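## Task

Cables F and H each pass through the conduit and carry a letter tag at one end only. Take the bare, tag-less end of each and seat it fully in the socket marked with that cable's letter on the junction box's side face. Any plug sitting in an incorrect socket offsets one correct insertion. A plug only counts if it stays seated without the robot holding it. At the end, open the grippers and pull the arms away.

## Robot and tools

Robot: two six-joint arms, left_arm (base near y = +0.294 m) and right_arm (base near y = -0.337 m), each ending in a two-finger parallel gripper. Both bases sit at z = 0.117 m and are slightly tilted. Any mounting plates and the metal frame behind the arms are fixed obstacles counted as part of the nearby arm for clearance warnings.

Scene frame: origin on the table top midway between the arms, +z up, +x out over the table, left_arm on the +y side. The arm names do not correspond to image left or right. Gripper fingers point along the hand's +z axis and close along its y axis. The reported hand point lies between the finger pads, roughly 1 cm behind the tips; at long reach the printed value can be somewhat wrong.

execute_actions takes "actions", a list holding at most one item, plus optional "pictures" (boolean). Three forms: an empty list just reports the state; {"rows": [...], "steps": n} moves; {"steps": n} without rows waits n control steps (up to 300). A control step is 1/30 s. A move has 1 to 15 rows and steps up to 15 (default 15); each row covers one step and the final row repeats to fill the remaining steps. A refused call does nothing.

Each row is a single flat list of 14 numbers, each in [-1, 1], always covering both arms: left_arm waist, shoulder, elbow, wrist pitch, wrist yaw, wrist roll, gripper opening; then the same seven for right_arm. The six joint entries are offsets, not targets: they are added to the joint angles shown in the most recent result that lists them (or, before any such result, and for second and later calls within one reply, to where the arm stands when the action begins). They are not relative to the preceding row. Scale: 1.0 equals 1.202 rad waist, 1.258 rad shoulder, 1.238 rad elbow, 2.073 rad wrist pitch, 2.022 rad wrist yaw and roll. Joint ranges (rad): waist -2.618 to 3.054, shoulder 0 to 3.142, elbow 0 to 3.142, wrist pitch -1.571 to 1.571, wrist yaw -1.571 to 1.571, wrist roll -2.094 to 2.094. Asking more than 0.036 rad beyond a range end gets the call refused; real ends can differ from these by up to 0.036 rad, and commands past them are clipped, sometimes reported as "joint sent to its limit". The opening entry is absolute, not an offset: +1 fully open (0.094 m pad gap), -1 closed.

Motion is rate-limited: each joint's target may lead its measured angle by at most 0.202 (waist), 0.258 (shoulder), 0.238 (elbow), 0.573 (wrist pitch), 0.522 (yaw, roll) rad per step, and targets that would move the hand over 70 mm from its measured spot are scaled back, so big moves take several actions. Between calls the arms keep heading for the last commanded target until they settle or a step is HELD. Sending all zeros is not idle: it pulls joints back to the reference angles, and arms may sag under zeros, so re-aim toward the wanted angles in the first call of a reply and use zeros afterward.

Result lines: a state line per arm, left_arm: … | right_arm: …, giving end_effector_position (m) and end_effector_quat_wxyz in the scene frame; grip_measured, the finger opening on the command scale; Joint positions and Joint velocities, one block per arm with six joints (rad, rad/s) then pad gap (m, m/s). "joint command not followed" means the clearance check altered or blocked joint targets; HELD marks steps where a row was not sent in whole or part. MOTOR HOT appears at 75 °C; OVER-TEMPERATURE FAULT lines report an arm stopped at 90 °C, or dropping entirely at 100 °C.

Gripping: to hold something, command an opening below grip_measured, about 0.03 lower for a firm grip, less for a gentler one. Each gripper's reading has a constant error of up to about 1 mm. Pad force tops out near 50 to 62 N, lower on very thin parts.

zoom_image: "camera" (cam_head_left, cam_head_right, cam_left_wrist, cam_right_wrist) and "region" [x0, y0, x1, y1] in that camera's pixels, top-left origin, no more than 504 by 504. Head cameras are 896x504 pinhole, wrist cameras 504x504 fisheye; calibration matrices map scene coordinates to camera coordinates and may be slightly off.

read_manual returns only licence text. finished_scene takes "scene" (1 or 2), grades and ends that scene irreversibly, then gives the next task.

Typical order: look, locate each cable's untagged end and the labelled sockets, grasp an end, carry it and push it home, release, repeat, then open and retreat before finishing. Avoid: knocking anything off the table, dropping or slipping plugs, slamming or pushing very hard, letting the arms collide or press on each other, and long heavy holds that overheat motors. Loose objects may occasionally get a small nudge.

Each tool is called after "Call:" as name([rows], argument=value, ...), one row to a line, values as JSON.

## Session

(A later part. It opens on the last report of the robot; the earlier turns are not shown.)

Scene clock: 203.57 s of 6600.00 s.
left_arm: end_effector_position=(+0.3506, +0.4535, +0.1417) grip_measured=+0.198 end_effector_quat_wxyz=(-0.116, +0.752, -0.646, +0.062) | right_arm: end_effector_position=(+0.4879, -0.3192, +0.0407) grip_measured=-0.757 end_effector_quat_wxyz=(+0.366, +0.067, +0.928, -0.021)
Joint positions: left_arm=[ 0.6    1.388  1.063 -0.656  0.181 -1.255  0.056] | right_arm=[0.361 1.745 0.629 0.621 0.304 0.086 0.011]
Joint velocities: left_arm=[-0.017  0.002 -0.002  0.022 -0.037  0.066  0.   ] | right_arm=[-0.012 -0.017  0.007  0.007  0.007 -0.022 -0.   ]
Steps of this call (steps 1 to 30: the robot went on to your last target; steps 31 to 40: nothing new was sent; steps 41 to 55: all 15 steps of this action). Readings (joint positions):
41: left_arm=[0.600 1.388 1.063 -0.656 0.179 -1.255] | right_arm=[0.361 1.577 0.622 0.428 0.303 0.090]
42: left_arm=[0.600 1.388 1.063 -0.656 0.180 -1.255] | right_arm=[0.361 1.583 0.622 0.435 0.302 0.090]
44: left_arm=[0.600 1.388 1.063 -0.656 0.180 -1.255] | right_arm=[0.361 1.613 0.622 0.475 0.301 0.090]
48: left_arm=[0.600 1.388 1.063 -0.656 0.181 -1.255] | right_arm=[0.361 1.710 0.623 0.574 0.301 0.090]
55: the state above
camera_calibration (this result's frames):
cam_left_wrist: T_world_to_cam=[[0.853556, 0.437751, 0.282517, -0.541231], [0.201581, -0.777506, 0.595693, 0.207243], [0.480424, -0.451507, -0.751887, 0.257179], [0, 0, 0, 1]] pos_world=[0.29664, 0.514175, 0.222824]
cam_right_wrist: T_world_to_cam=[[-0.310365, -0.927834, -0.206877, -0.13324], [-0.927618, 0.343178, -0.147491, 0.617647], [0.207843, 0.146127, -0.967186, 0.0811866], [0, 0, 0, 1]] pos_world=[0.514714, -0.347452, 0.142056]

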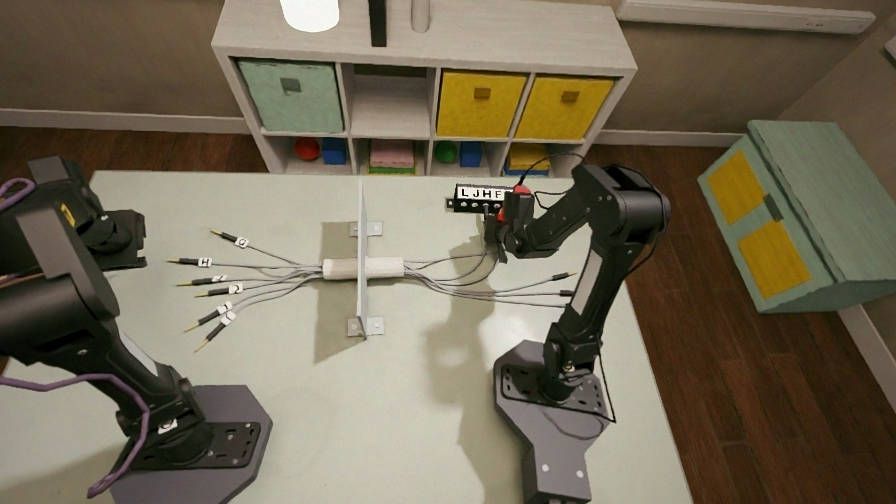

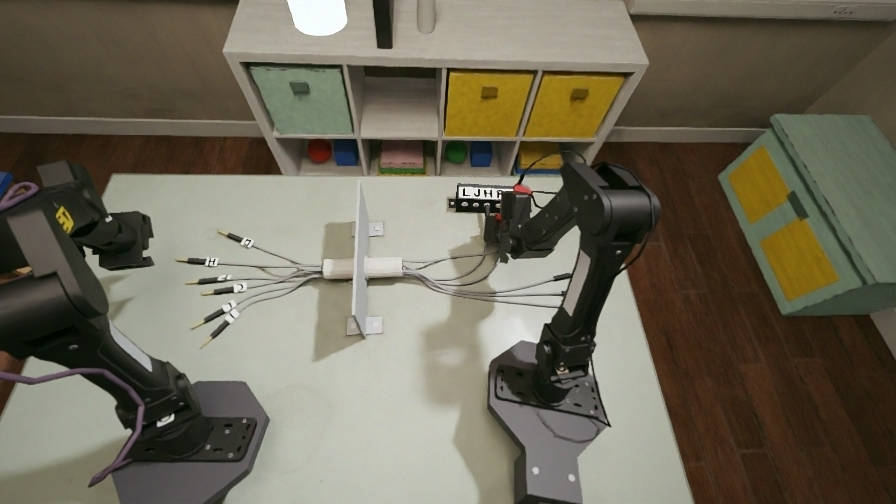

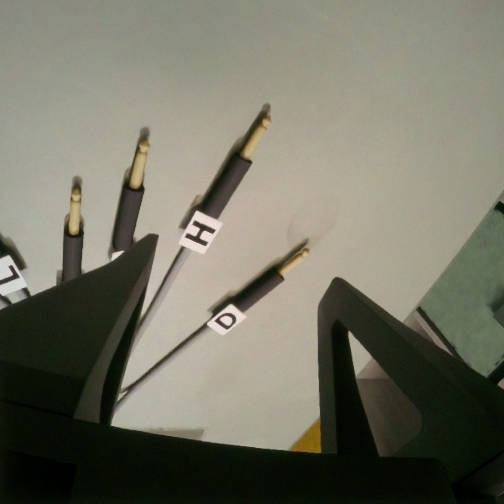

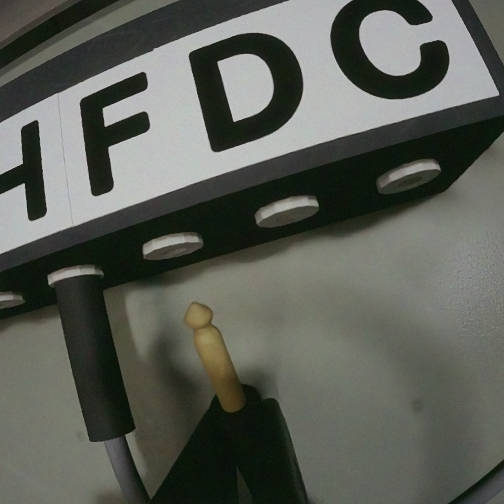

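Call:
execute_actions([
  {"rows":[[0,0,0,0,0,0,0.2,0,0,-0.04,0,0,0,-0.9],[0,0,0,0,0,0,0.2,0,0.01,-0.04,0,0,0,-0.9],[0,0,0,0,0,0,0.2,0,0.02,-0.04,0,0,0,-0.9],[0,0,0,0,0,0,0.2,0,0.03,-0.04,0,0,0,-0.9],[0,0,0,0,0,0,0.2,0,0.04,-0.04,0,0,0,-0.9],[0,0,0,0,0,0,0.2,0,0.045,-0.04,0,0,0,-0.72]],"steps":15},
])

Call:
execute_actions([
  {"rows":[[0,0,0,0,0,0,0.2,0,0,0,0,0,0,-0.72]],"steps":10},
])

Scene clock: 205.73 s of 6600.00 s.
left_arm: end_effector_position=(+0.3507, +0.4533, +0.1417) grip_measured=+0.198 end_effector_quat_wxyz=(-0.116, +0.752, -0.646, +0.062) | right_arm: end_effector_position=(+0.4708, -0.3184, +0.0203) grip_measured=-0.723 end_effector_quat_wxyz=(+0.343, +0.062, +0.937, -0.026)
Joint positions: left_arm=[ 0.6    1.388  1.063 -0.656  0.182 -1.255  0.056] | right_arm=[0.361 1.792 0.599 0.646 0.307 0.085 0.013]
Joint velocities: left_arm=[ 0.012 -0.007 -0.007 -0.022 -0.081 -0.066  0.001] | right_arm=[-0.002  0.012 -0.017  0.022  0.007 -0.007  0.001]
Steps of this call (steps 1 to 15: the robot went on to your last target; steps 16 to 50: nothing new was sent; steps 51 to 65: all 15 steps of this action). Readings (joint positions):
51: left_arm=[0.600 1.388 1.063 -0.656 0.181 -1.255] | right_arm=[0.361 1.745 0.626 0.624 0.305 0.085]
52: left_arm=[0.600 1.388 1.063 -0.656 0.181 -1.255] | right_arm=[0.361 1.745 0.621 0.634 0.306 0.085]
54: left_arm=[0.600 1.388 1.063 -0.656 0.181 -1.255] | right_arm=[0.361 1.745 0.615 0.647 0.307 0.085]
58: left_arm=[0.600 1.388 1.063 -0.656 0.182 -1.255] | right_arm=[0.361 1.769 0.611 0.655 0.307 0.085]
65: the state above
camera_calibration (this result's frames):
cam_left_wrist: T_world_to_cam=[[0.853544, 0.437777, 0.282513, -0.541237], [0.201052, -0.776978, 0.59656, 0.206903], [0.480666, -0.45239, -0.751201, 0.257275], [0, 0, 0, 1]] pos_world=[0.296708, 0.514089, 0.222742]
cam_right_wrist: T_world_to_cam=[[-0.312992, -0.93212, -0.182175, -0.142591], [-0.936577, 0.334761, -0.103725, 0.599214], [0.157669, 0.138156, -0.97778, 0.0861708], [0, 0, 0, 1]] pos_world=[0.502993, -0.345411, 0.120433]

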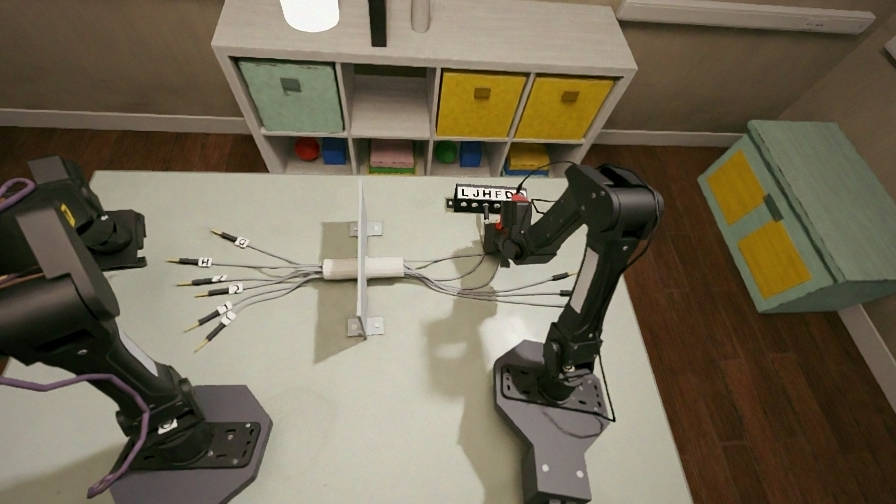

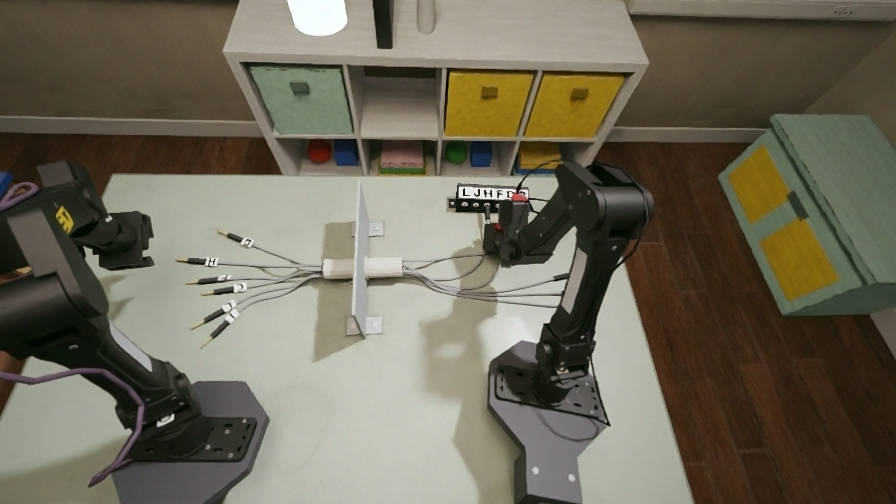

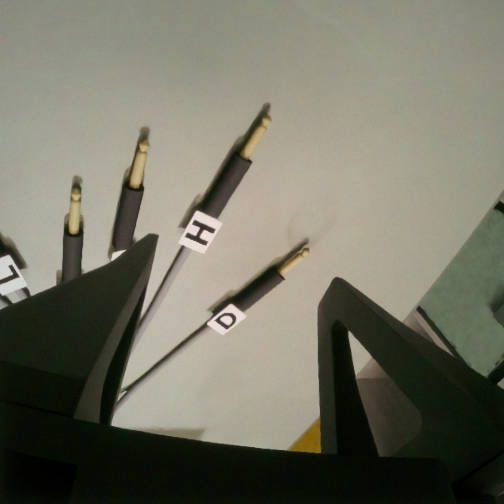

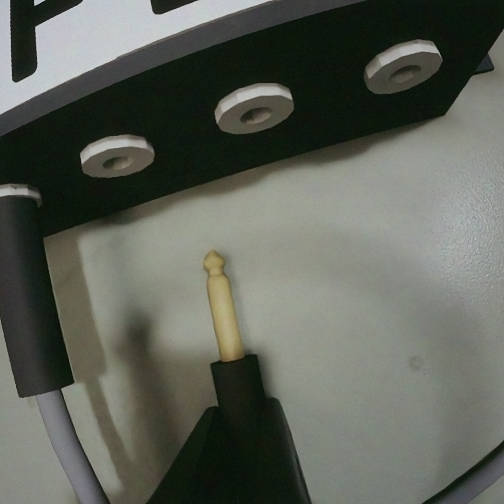

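Scene clock: 206.07 s of 6600.00 s.
left_arm: end_effector_position=(+0.3508, +0.4531, +0.1417) grip_measured=+0.198 end_effector_quat_wxyz=(-0.116, +0.752, -0.646, +0.063) | right_arm: end_effector_position=(+0.4709, -0.3184, +0.0203) grip_measured=-0.723 end_effector_quat_wxyz=(+0.343, +0.062, +0.937, -0.026)
Joint positions: left_arm=[ 0.6    1.388  1.063 -0.656  0.183 -1.255  0.056] | right_arm=[0.361 1.792 0.599 0.646 0.307 0.085 0.013]
Joint velocities: left_arm=[-0.007  0.007  0.007  0.022  0.037  0.007 -0.   ] | right_arm=[-0.012  0.002  0.007 -0.066  0.022 -0.022  0.   ]
Steps of this call (steps 1 to 10: all 10 steps of this action). Readings (joint positions):
1: left_arm=[0.600 1.388 1.063 -0.656 0.182 -1.255] | right_arm=[0.361 1.792 0.599 0.646 0.307 0.085]
2: left_arm=[0.600 1.388 1.063 -0.656 0.182 -1.255] | right_arm=[0.361 1.792 0.599 0.646 0.307 0.085]
4: left_arm=[0.600 1.388 1.063 -0.656 0.182 -1.255] | right_arm=[0.361 1.792 0.599 0.646 0.307 0.085]
8: left_arm=[0.600 1.388 1.063 -0.656 0.183 -1.255] | right_arm=[0.361 1.792 0.599 0.646 0.307 0.085]
10: the state above
camera_calibration (this result's frames):
cam_left_wrist: T_world_to_cam=[[0.853533, 0.437802, 0.282509, -0.541243], [0.200523, -0.776449, 0.597425, 0.206563], [0.480907, -0.453273, -0.750514, 0.257371], [0, 0, 0, 1]] pos_world=[0.296777, 0.514002, 0.22266]
cam_right_wrist: T_world_to_cam=[[-0.312985, -0.932091, -0.182338, -0.14255], [-0.936516, 0.334827, -0.104057, 0.599285], [0.158042, 0.138194, -0.977714, 0.0860522], [0, 0, 0, 1]] pos_world=[0.503025, -0.345419, 0.120502]

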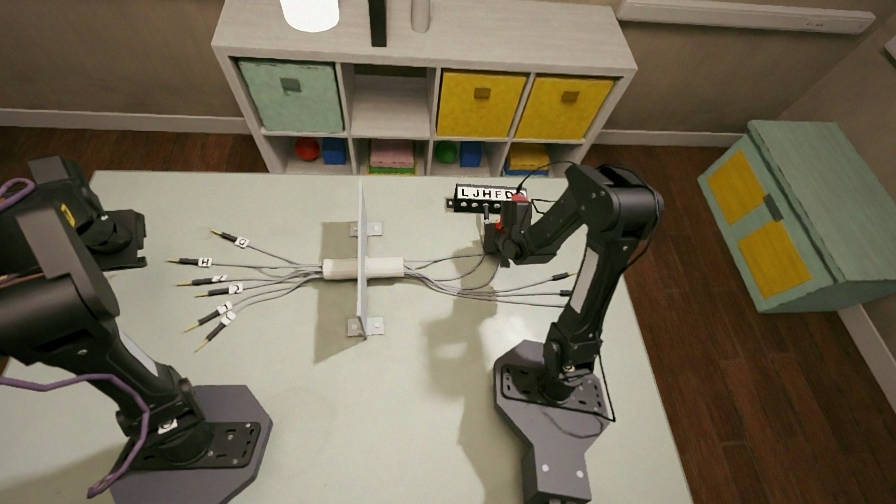

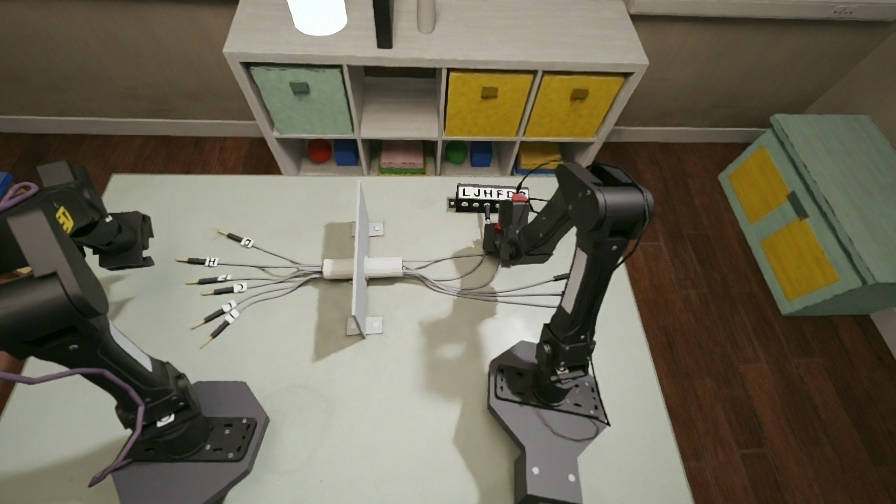

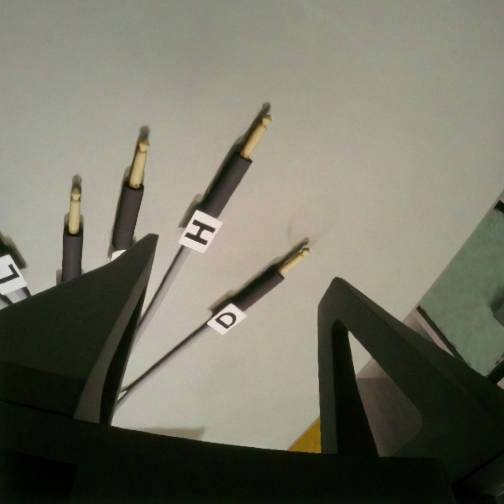

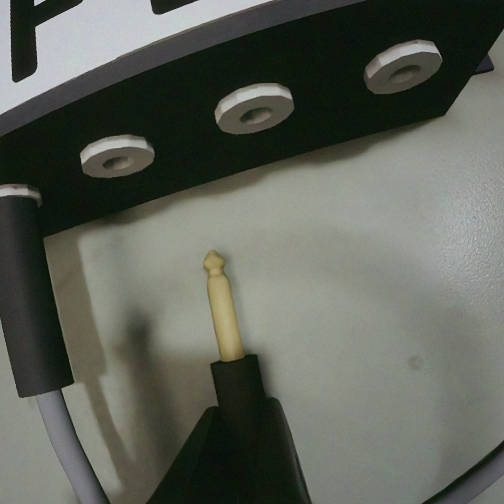

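Call:
execute_actions([
  {"rows":[[0,0,0,0,0,0,0.2,0,0,0,0,0,0,-0.9]],"steps":8},
])

Call:
execute_actions([
  {"rows":[[0,0,0,0,0,0,0.2,0,-0.03,0,-0.02,0,0,-0.9],[0,0,0,0,0,0,0.2,0,-0.045,0,-0.035,0,0,-0.9],[0,0,0,0,0,0,0.2,0.01,-0.06,0,-0.05,0,0,-0.9],[0,0,0,0,0,0,0.2,0.02,-0.075,0,-0.065,0,0,-0.9],[0,0,0,0,0,0,0.2,0.03,-0.092,0.02,-0.08,0,0,-0.9],[0,0,0,0,0,0,0.2,0.03,-0.092,0.04,-0.09,0,0,-0.9],[0,0,0,0,0,0,0.2,0.03,-0.092,0.06,-0.09,0,0,-0.9],[0,0,0,0,0,0,0.2,0.03,-0.092,0.08,-0.09,0,0,-0.9],[0,0,0,0,0,0,0.2,0.03,-0.092,0.09,-0.09,0,0,-0.9]],"steps":15},
])

Scene clock: 208.27 s of 6600.00 s.
left_arm: end_effector_position=(+0.3509, +0.4529, +0.1417) grip_measured=+0.198 end_effector_quat_wxyz=(-0.115, +0.752, -0.646, +0.063) | right_arm: end_effector_position=(+0.4709, -0.3184, +0.0203) grip_measured=-0.761 end_effector_quat_wxyz=(+0.343, +0.062, +0.937, -0.026)
Joint positions: left_arm=[ 0.6    1.388  1.063 -0.656  0.184 -1.255  0.056] | right_arm=[0.361 1.792 0.599 0.646 0.307 0.085 0.011]
Joint velocities: left_arm=[ 0.012 -0.007  0.007  0.022  0.022  0.007 -0.   ] | right_arm=[-0.007 -0.012 -0.002 -0.081  0.081 -0.051 -0.   ]
Steps of this call (steps 1 to 15: the robot went on to your last target; steps 16 to 58: nothing new was sent; steps 59 to 66: all 8 steps of this action). Readings (joint positions):
59: left_arm=[0.600 1.388 1.063 -0.656 0.183 -1.255] | right_arm=[0.361 1.792 0.599 0.646 0.307 0.085]
60: left_arm=[0.600 1.388 1.063 -0.656 0.183 -1.255] | right_arm=[0.361 1.792 0.599 0.646 0.307 0.085]
62: left_arm=[0.600 1.388 1.063 -0.656 0.184 -1.255] | right_arm=[0.361 1.792 0.599 0.646 0.307 0.085]
66: the state above
camera_calibration (this result's frames):
cam_left_wrist: T_world_to_cam=[[0.853522, 0.437827, 0.282504, -0.541249], [0.199994, -0.775919, 0.598291, 0.206223], [0.481148, -0.454155, -0.749827, 0.257466], [0, 0, 0, 1]] pos_world=[0.296845, 0.513916, 0.222579]
cam_right_wrist: T_world_to_cam=[[-0.312985, -0.932091, -0.182338, -0.14255], [-0.936516, 0.334827, -0.104057, 0.599285], [0.158042, 0.138194, -0.977714, 0.0860522], [0, 0, 0, 1]] pos_world=[0.503025, -0.345419, 0.120502]

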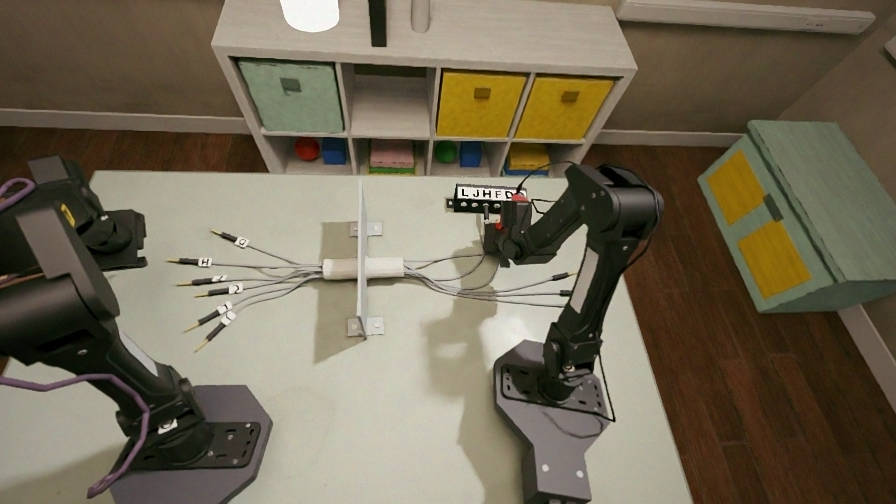

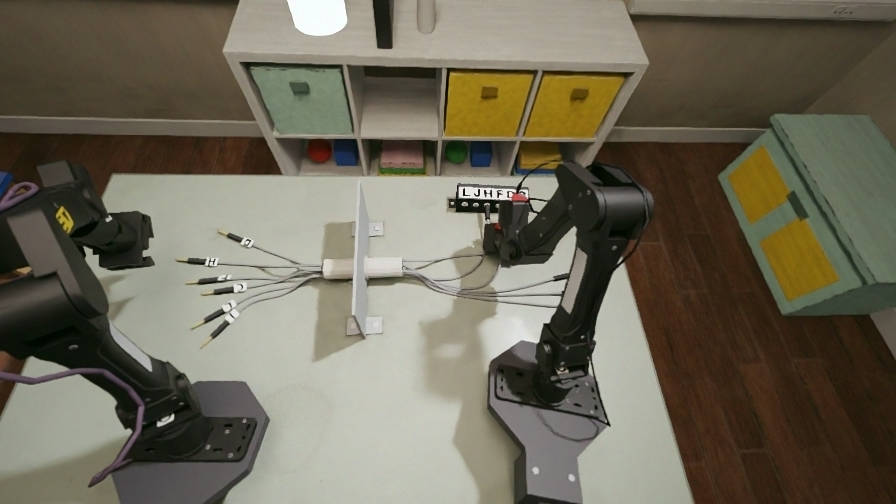

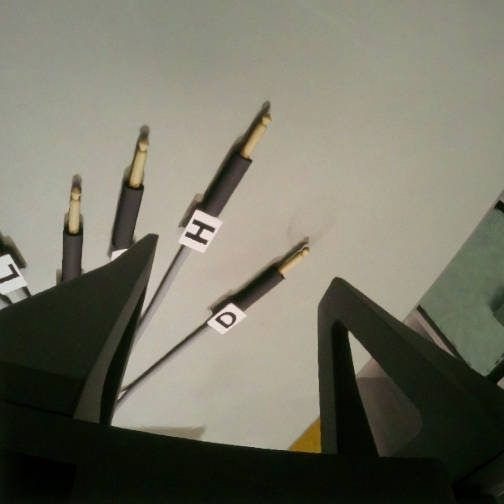

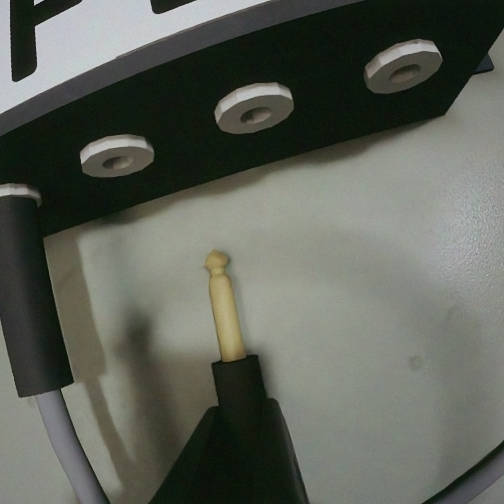

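Scene clock: 208.77 s of 6600.00 s.
left_arm: end_effector_position=(+0.3509, +0.4528, +0.1417) grip_measured=+0.198 end_effector_quat_wxyz=(-0.115, +0.751, -0.646, +0.063) | right_arm: end_effector_position=(+0.4888, -0.3111, +0.0468) grip_measured=-0.761 end_effector_quat_wxyz=(+0.341, +0.053, +0.938, -0.019)
Joint positions: left_arm=[ 0.6    1.388  1.063 -0.656  0.185 -1.255  0.056] | right_arm=[0.383 1.706 0.679 0.473 0.307 0.085 0.011]
Joint velocities: left_arm=[-0.007 -0.007 -0.012 -0.051 -0.007 -0.022 -0.001] | right_arm=[ 0.002  0.007 -0.012 -0.081 -0.022  0.022 -0.   ]
Steps of this call (steps 1 to 15: all 15 steps of this action). Readings (joint positions):
1: left_arm=[0.600 1.388 1.063 -0.656 0.184 -1.255] | right_arm=[0.361 1.791 0.599 0.645 0.307 0.085]
2: left_arm=[0.600 1.388 1.063 -0.656 0.184 -1.255] | right_arm=[0.361 1.787 0.599 0.638 0.307 0.085]
4: left_arm=[0.600 1.388 1.063 -0.656 0.184 -1.255] | right_arm=[0.362 1.766 0.599 0.600 0.307 0.085]
8: left_arm=[0.600 1.388 1.063 -0.656 0.185 -1.255] | right_arm=[0.377 1.713 0.623 0.512 0.307 0.085]
15: the state above
camera_calibration (this result's frames):
cam_left_wrist: T_world_to_cam=[[0.853514, 0.437844, 0.282501, -0.541253], [0.19964, -0.775566, 0.598867, 0.205996], [0.481308, -0.454743, -0.749367, 0.25753], [0, 0, 0, 1]] pos_world=[0.296891, 0.513858, 0.222525]
cam_right_wrist: T_world_to_cam=[[-0.294153, -0.937261, -0.187128, -0.135945], [-0.943678, 0.315845, -0.0985578, 0.613699], [0.151478, 0.147597, -0.977379, 0.114253], [0, 0, 0, 1]] pos_world=[0.521839, -0.338113, 0.146714]

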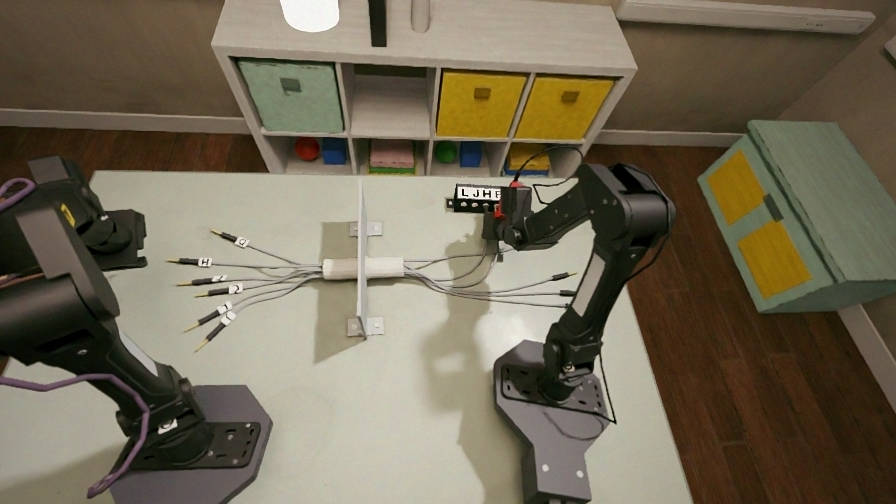

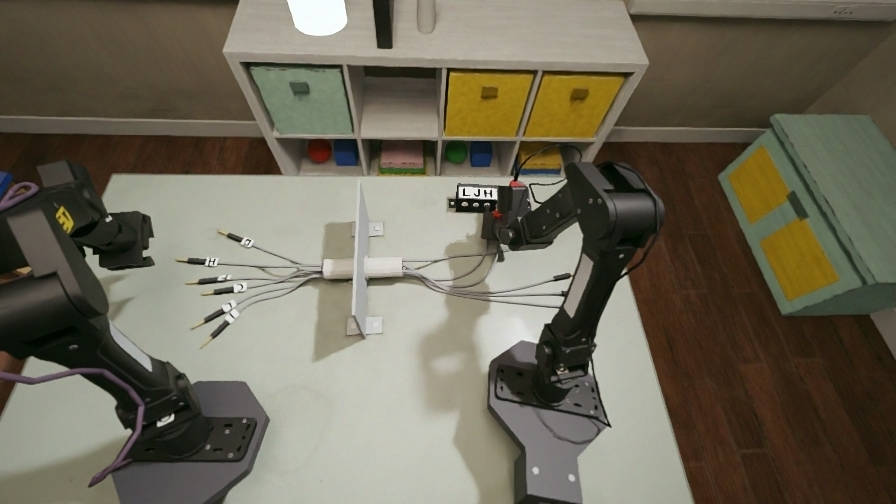

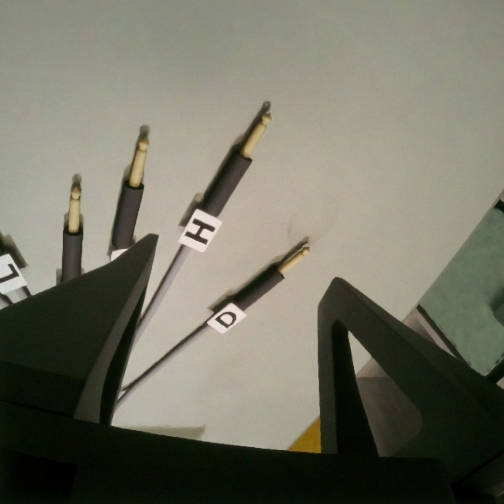

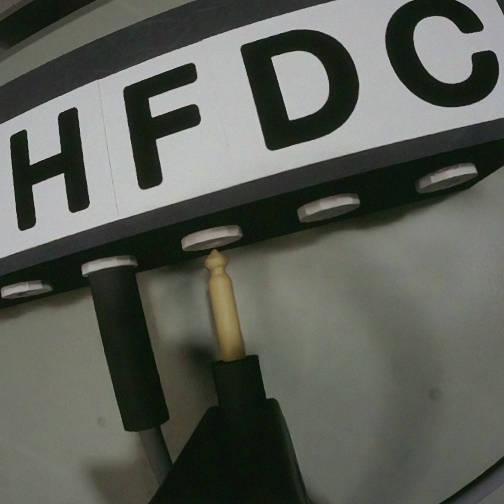

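Call:
execute_actions([
  {"rows":[[0,0,0,0,0,0,0.2,0,-0.025,0.02,-0.014,0,0,-0.9],[0,0,0,0,0,0,0.2,0,-0.037,0.02,-0.014,0,0,-0.9]],"steps":12},
])

Scene clock: 211.63 s of 6600.00 s.
left_arm: end_effector_position=(+0.3510, +0.4526, +0.1417) grip_measured=+0.198 end_effector_quat_wxyz=(-0.115, +0.751, -0.647, +0.064) | right_arm: end_effector_position=(+0.4874, -0.3117, +0.0489) grip_measured=-0.761 end_effector_quat_wxyz=(+0.338, +0.052, +0.939, -0.020)
Joint positions: left_arm=[ 0.6    1.388  1.063 -0.656  0.186 -1.255  0.056] | right_arm=[0.383 1.692 0.679 0.452 0.307 0.085 0.011]
Joint velocities: left_arm=[ 0.012 -0.002 -0.007  0.051  0.007  0.007  0.001] | right_arm=[-0.007 -0.002 -0.007  0.022  0.051  0.007 -0.   ]
Steps of this call (steps 1 to 15: the robot went on to your last target; steps 16 to 74: nothing new was sent; steps 75 to 86: all 12 steps of this action). Readings (joint positions):
75: left_arm=[0.600 1.388 1.063 -0.656 0.185 -1.255] | right_arm=[0.383 1.706 0.679 0.465 0.307 0.085]
76: left_arm=[0.600 1.388 1.063 -0.656 0.185 -1.255] | right_arm=[0.383 1.705 0.679 0.462 0.307 0.085]
78: left_arm=[0.600 1.388 1.063 -0.656 0.186 -1.255] | right_arm=[0.383 1.700 0.679 0.455 0.307 0.085]
82: left_arm=[0.600 1.388 1.063 -0.656 0.186 -1.255] | right_arm=[0.383 1.692 0.679 0.454 0.307 0.085]
86: the state above
camera_calibration (this result's frames):
cam_left_wrist: T_world_to_cam=[[0.853503, 0.437869, 0.282496, -0.541259], [0.199111, -0.775034, 0.599731, 0.205656], [0.481548, -0.455624, -0.748678, 0.257624], [0, 0, 0, 1]] pos_world=[0.29696, 0.513771, 0.222443]
cam_right_wrist: T_world_to_cam=[[-0.29424, -0.937811, -0.184209, -0.1368], [-0.944704, 0.314586, -0.092573, 0.612579], [0.144765, 0.146784, -0.978518, 0.11962], [0, 0, 0, 1]] pos_world=[0.521137, -0.33856, 0.148559]

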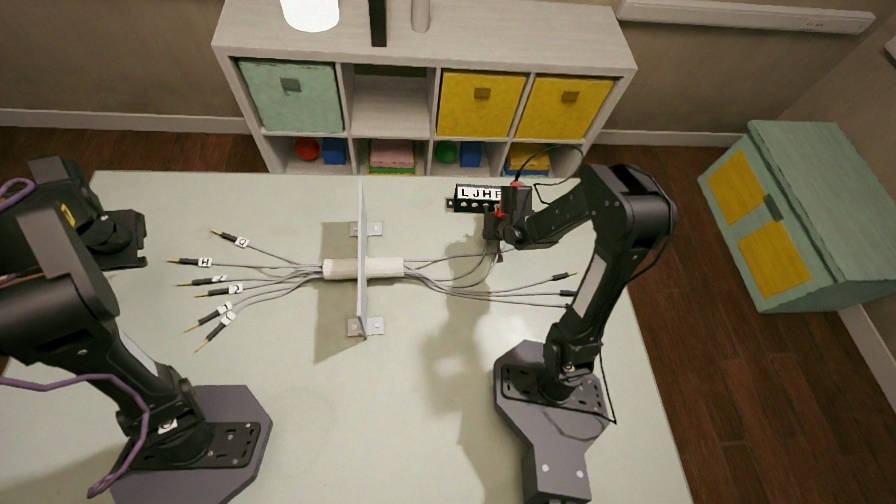

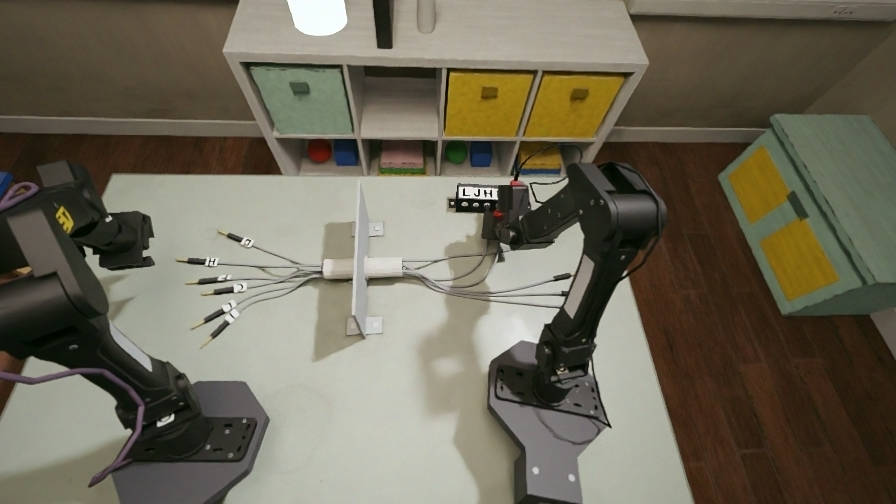

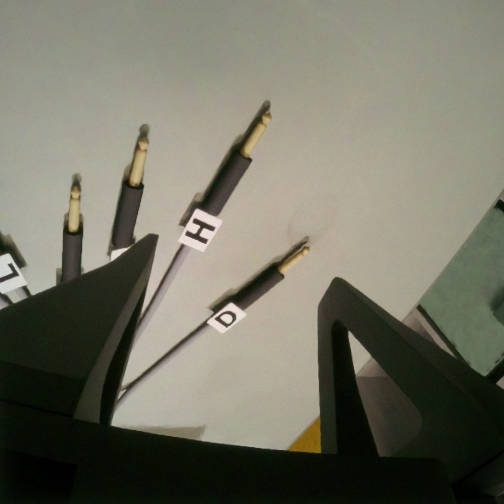

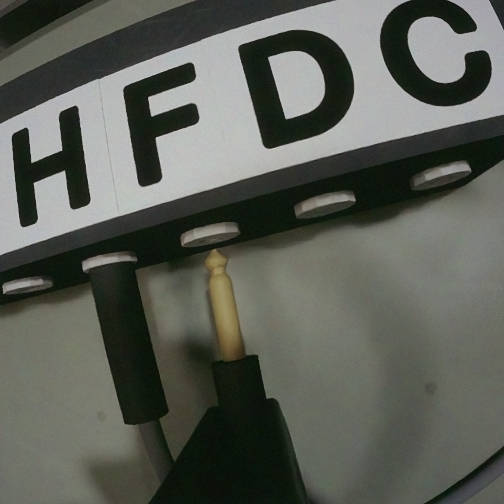

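Call:
execute_actions([
  {"rows":[[0,0,0,0,0,0,0.2,0,-0.026,0.02,-0.006,0,0,-0.9],[0,0,0,0,0,0,0.2,0,-0.026,0.02,-0.006,0,0,-0.9],[0,0,0,0,0,0,0.2,0,-0.026,0.02,-0.006,0,0,-0.9],[0,0,0,0,0,0,0.2,0,-0.026,0.02,-0.006,0,0,-0.9],[0,0,0,0,0,0,0.2,0,-0.026,0.02,-0.006,0,0,-0.9],[0,0,0,0,0,0,0.2,0,-0.026,0.032,-0.006,0,0,-0.9]],"steps":13},
])

Scene clock: 213.23 s of 6600.00 s.
left_arm: end_effector_position=(+0.3511, +0.4525, +0.1417) grip_measured=+0.198 end_effector_quat_wxyz=(-0.115, +0.751, -0.647, +0.064) | right_arm: end_effector_position=(+0.4864, -0.3117, +0.0481) grip_measured=-0.761 end_effector_quat_wxyz=(+0.336, +0.051, +0.940, -0.020)
Joint positions: left_arm=[ 0.6    1.388  1.063 -0.656  0.187 -1.255  0.056] | right_arm=[0.383 1.692 0.679 0.447 0.307 0.085 0.011]
Joint velocities: left_arm=[ 0.002  0.007  0.002 -0.081 -0.022 -0.022 -0.   ] | right_arm=[ 0.017 -0.007 -0.002 -0.007  0.066  0.007 -0.001]
Steps of this call (steps 1 to 15: the robot went on to your last target; steps 16 to 35: nothing new was sent; steps 36 to 48: all 13 steps of this action). Readings (joint positions):
36: left_arm=[0.600 1.388 1.063 -0.656 0.186 -1.255] | right_arm=[0.383 1.692 0.679 0.450 0.307 0.085]
37: left_arm=[0.600 1.388 1.063 -0.656 0.186 -1.255] | right_arm=[0.383 1.692 0.679 0.450 0.307 0.085]
39: left_arm=[0.600 1.388 1.063 -0.656 0.187 -1.255] | right_arm=[0.383 1.692 0.679 0.449 0.307 0.085]
43: left_arm=[0.600 1.388 1.063 -0.656 0.187 -1.255] | right_arm=[0.383 1.692 0.679 0.447 0.307 0.085]
48: the state above
camera_calibration (this result's frames):
cam_left_wrist: T_world_to_cam=[[0.853491, 0.437894, 0.282492, -0.541265], [0.19858, -0.774502, 0.600594, 0.205316], [0.481787, -0.456504, -0.747988, 0.257719], [0, 0, 0, 1]] pos_world=[0.297028, 0.513684, 0.222362]
cam_right_wrist: T_world_to_cam=[[-0.294293, -0.938238, -0.181937, -0.13746], [-0.945473, 0.31361, -0.0879126, 0.611412], [0.13954, 0.146145, -0.979372, 0.121353], [0, 0, 0, 1]] pos_world=[0.520686, -0.338451, 0.147592]

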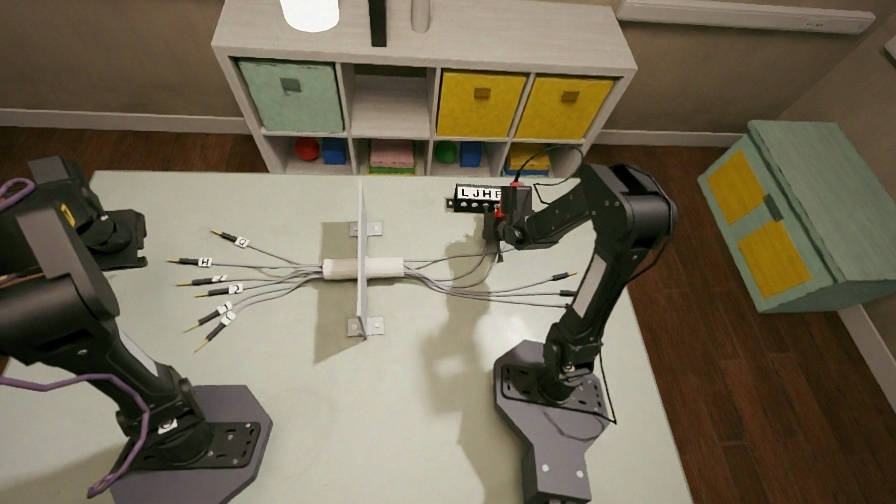

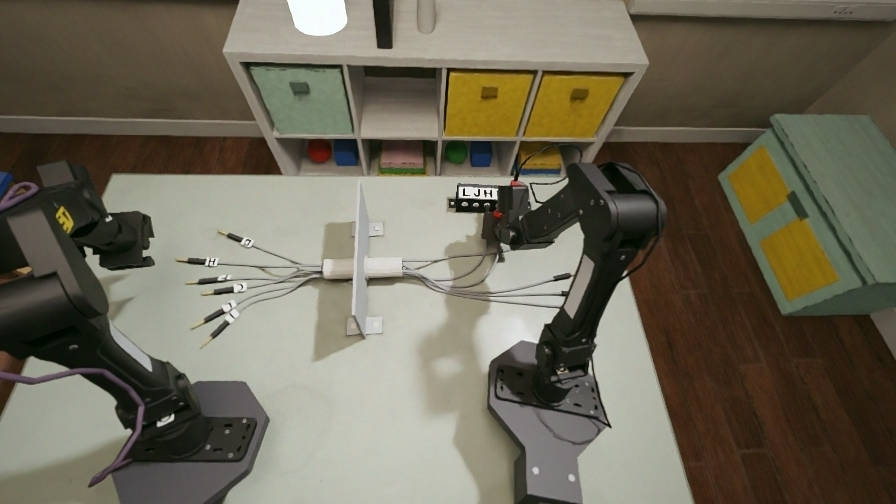

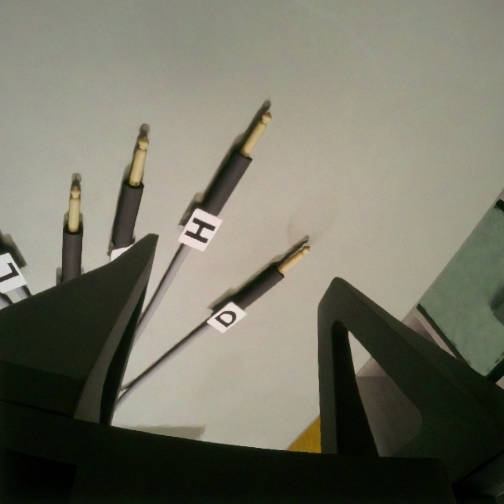

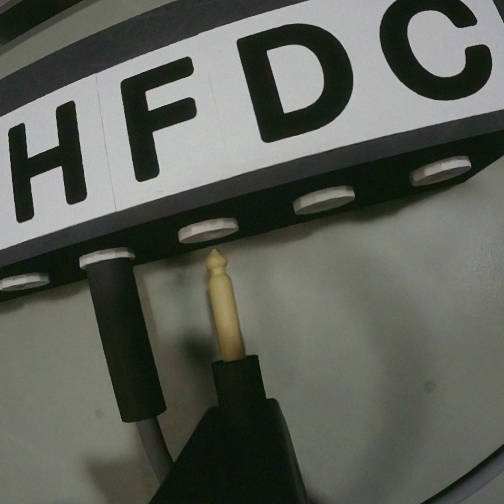

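Call:
execute_actions([
  {"rows":[[0,0,0,0,0,0,0.2,0,-0.04,0.02,0.006,0,0,-0.9],[0,0,0,0,0,0,0.2,0,-0.04,0.02,0.006,0,0,-0.9],[0,0,0,0,0,0,0.2,0,-0.04,0.02,0.006,0,0,-0.9],[0,0,0,0,0,0,0.2,0,-0.04,0.02,0.006,0,0,-0.9],[0,0,0,0,0,0,0.2,0,-0.04,0.02,0.006,0,0,-0.9],[0,0,0,0,0,0,0.2,0,-0.04,0.02,0.006,0,0,-0.9],[0,0,0,0,0,0,0.2,0,-0.04,0.038,0.006,0,0,-0.9]],"steps":14},
])

Scene clock: 214.43 s of 6600.00 s.
left_arm: end_effector_position=(+0.3512, +0.4523, +0.1418) grip_measured=+0.198 end_effector_quat_wxyz=(-0.115, +0.751, -0.647, +0.065) | right_arm: end_effector_position=(+0.4914, -0.3129, +0.0560) grip_measured=-0.761 end_effector_quat_wxyz=(+0.344, +0.054, +0.937, -0.020)
Joint positions: left_arm=[ 0.6    1.388  1.063 -0.656  0.188 -1.255  0.056] | right_arm=[0.383 1.674 0.688 0.438 0.31  0.085 0.011]
Joint velocities: left_arm=[-0.012 -0.007 -0.002 -0.022  0.022 -0.095  0.   ] | right_arm=[ 0.007 -0.007  0.002  0.066 -0.051 -0.022  0.   ]
Steps of this call (steps 1 to 15: the robot went on to your last target; steps 16 to 22: nothing new was sent; steps 23 to 36: all 14 steps of this action). Readings (joint positions):
23: left_arm=[0.600 1.388 1.063 -0.656 0.187 -1.255] | right_arm=[0.383 1.691 0.679 0.447 0.307 0.085]
24: left_arm=[0.600 1.388 1.063 -0.656 0.187 -1.255] | right_arm=[0.383 1.688 0.679 0.447 0.307 0.085]
26: left_arm=[0.600 1.388 1.063 -0.656 0.188 -1.255] | right_arm=[0.383 1.680 0.679 0.447 0.307 0.085]
30: left_arm=[0.600 1.388 1.063 -0.656 0.188 -1.255] | right_arm=[0.383 1.674 0.685 0.445 0.308 0.085]
36: the state above
camera_calibration (this result's frames):
cam_left_wrist: T_world_to_cam=[[0.85348, 0.437919, 0.282487, -0.541271], [0.19805, -0.773968, 0.601456, 0.204975], [0.482025, -0.457384, -0.747296, 0.257813], [0, 0, 0, 1]] pos_world=[0.297097, 0.513597, 0.222281]
cam_right_wrist: T_world_to_cam=[[-0.295679, -0.936677, -0.187645, -0.134152], [-0.942246, 0.318307, -0.104182, 0.617994], [0.157314, 0.146004, -0.976696, 0.119691], [0, 0, 0, 1]] pos_world=[0.523807, -0.339845, 0.156112]

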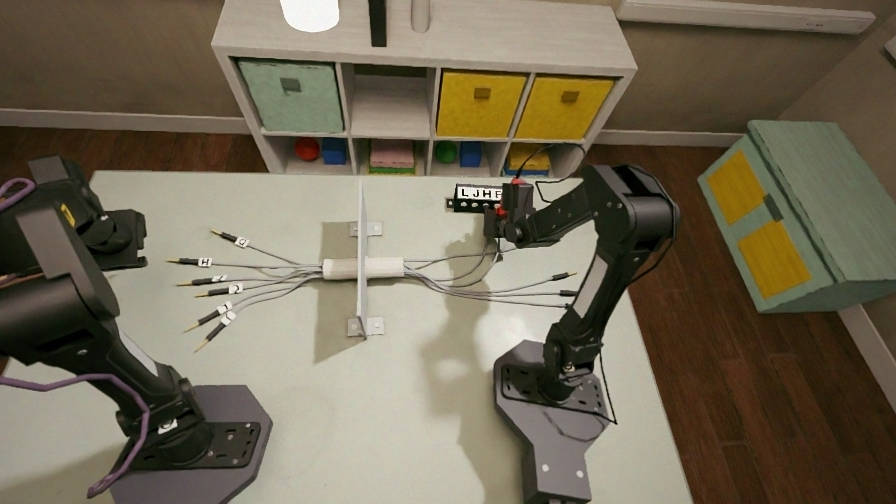

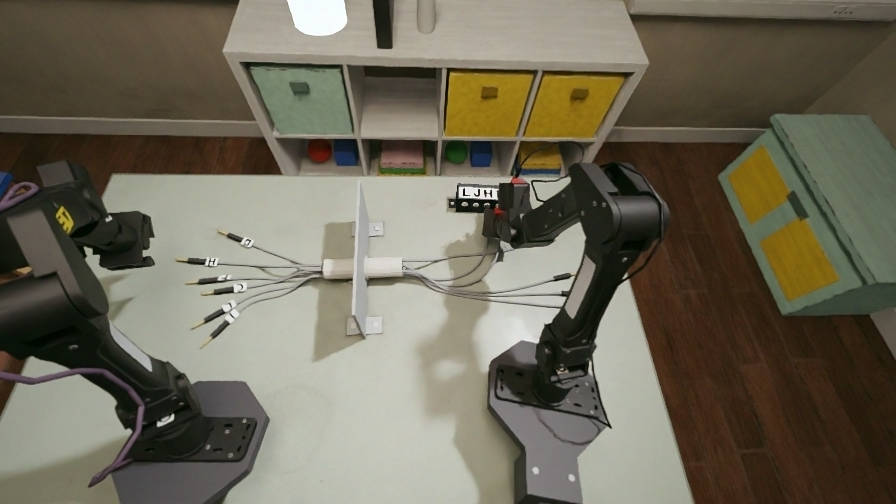

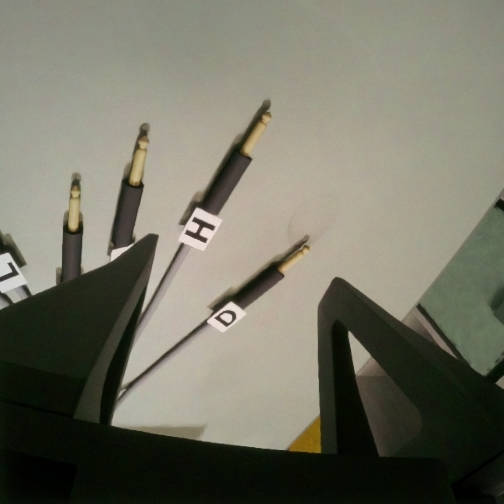

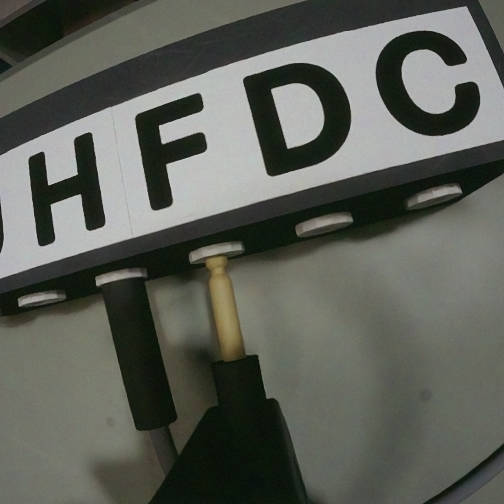

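Call:
execute_actions([
  {"rows":[[0,0,0,0,0,0,0.2,-0.002,0.02,0.03,0.002,0,0,-0.9],[0,0,0,0,0,0,0.2,-0.004,0.028,0.04,0,0,0,-0.9],[0,0,0,0,0,0,0.2,-0.006,0.031,0.048,-0.002,0,0,-0.9],[0,0,0,0,0,0,0.2,-0.008,0.034,0.056,-0.004,0,0,-0.9],[0,0,0,0,0,0,0.2,-0.01,0.037,0.064,-0.006,0,0,-0.9],[0,0,0,0,0,0,0.2,-0.012,0.04,0.072,-0.008,0,0,-0.9],[0,0,0,0,0,0,0.2,-0.014,0.043,0.08,-0.01,0,0,-0.9],[0,0,0,0,0,0,0.2,-0.017,0.046,0.088,-0.012,0,0,-0.9]],"steps":14},
])

Scene clock: 215.63 s of 6600.00 s.
left_arm: end_effector_position=(+0.3513, +0.4521, +0.1418) grip_measured=+0.198 end_effector_quat_wxyz=(-0.114, +0.751, -0.647, +0.065) | right_arm: end_effector_position=(+0.4992, -0.3141, +0.0515) grip_measured=-0.761 end_effector_quat_wxyz=(+0.331, +0.053, +0.942, -0.028)
Joint positions: left_arm=[ 0.6    1.388  1.063 -0.656  0.189 -1.255  0.056] | right_arm=[0.38  1.705 0.746 0.383 0.321 0.085 0.011]
Joint velocities: left_arm=[-0.007 -0.002 -0.012 -0.022  0.037 -0.051 -0.   ] | right_arm=[-0.007 -0.002  0.012 -0.066  0.037  0.022 -0.001]
Steps of this call (steps 1 to 15: the robot went on to your last target; steps 16 to 22: nothing new was sent; steps 23 to 36: all 14 steps of this action). Readings (joint positions):
23: left_arm=[0.600 1.388 1.063 -0.656 0.188 -1.255] | right_arm=[0.383 1.675 0.689 0.437 0.310 0.085]
24: left_arm=[0.600 1.388 1.063 -0.656 0.189 -1.255] | right_arm=[0.383 1.679 0.691 0.436 0.311 0.085]
26: left_arm=[0.600 1.388 1.063 -0.656 0.189 -1.255] | right_arm=[0.383 1.689 0.702 0.434 0.318 0.085]
30: left_arm=[0.600 1.388 1.063 -0.656 0.189 -1.255] | right_arm=[0.380 1.705 0.736 0.407 0.320 0.085]
36: the state above
camera_calibration (this result's frames):
cam_left_wrist: T_world_to_cam=[[0.853472, 0.437936, 0.282484, -0.541275], [0.197696, -0.773612, 0.602031, 0.204748], [0.482184, -0.45797, -0.746835, 0.257875], [0, 0, 0, 1]] pos_world=[0.297143, 0.513539, 0.222227]
cam_right_wrist: T_world_to_cam=[[-0.304909, -0.937704, -0.16656, -0.130648], [-0.943425, 0.321315, -0.0818907, 0.625666], [0.130307, 0.132167, -0.982625, 0.123661], [0, 0, 0, 1]] pos_world=[0.53432, -0.339889, 0.150988]

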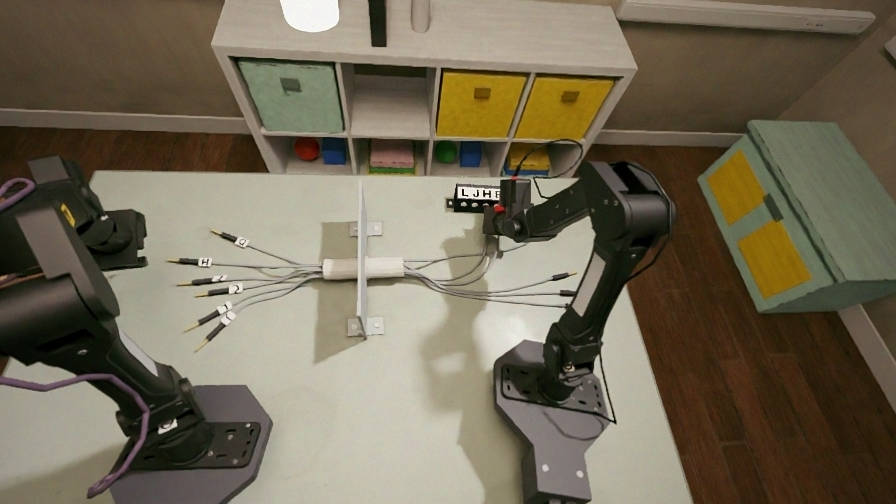

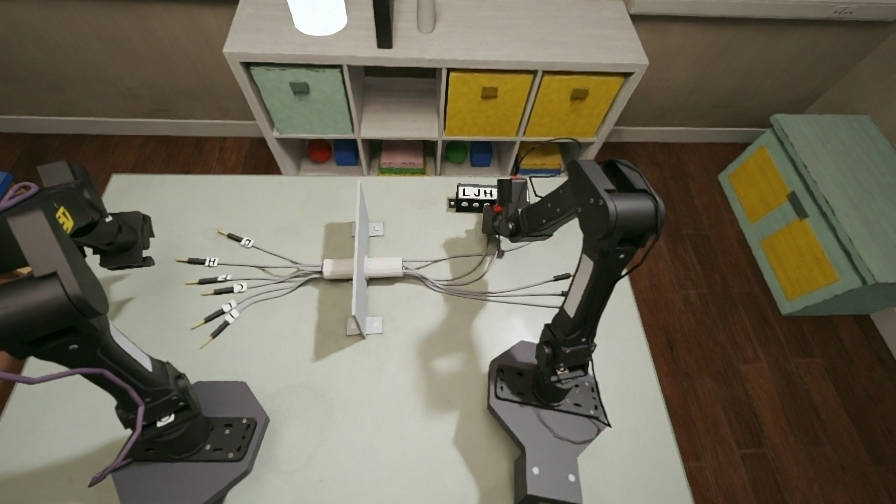

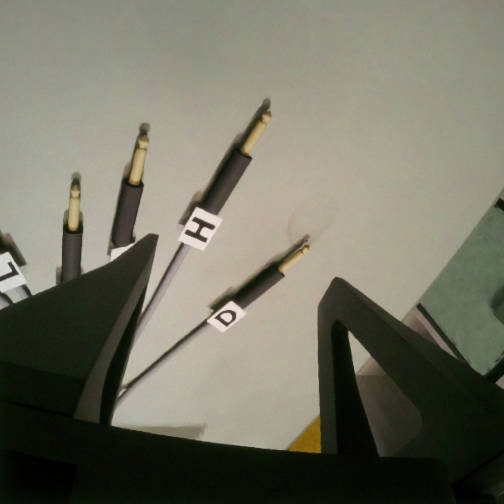

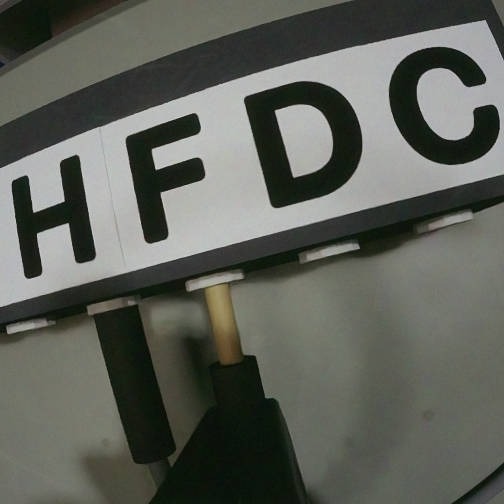

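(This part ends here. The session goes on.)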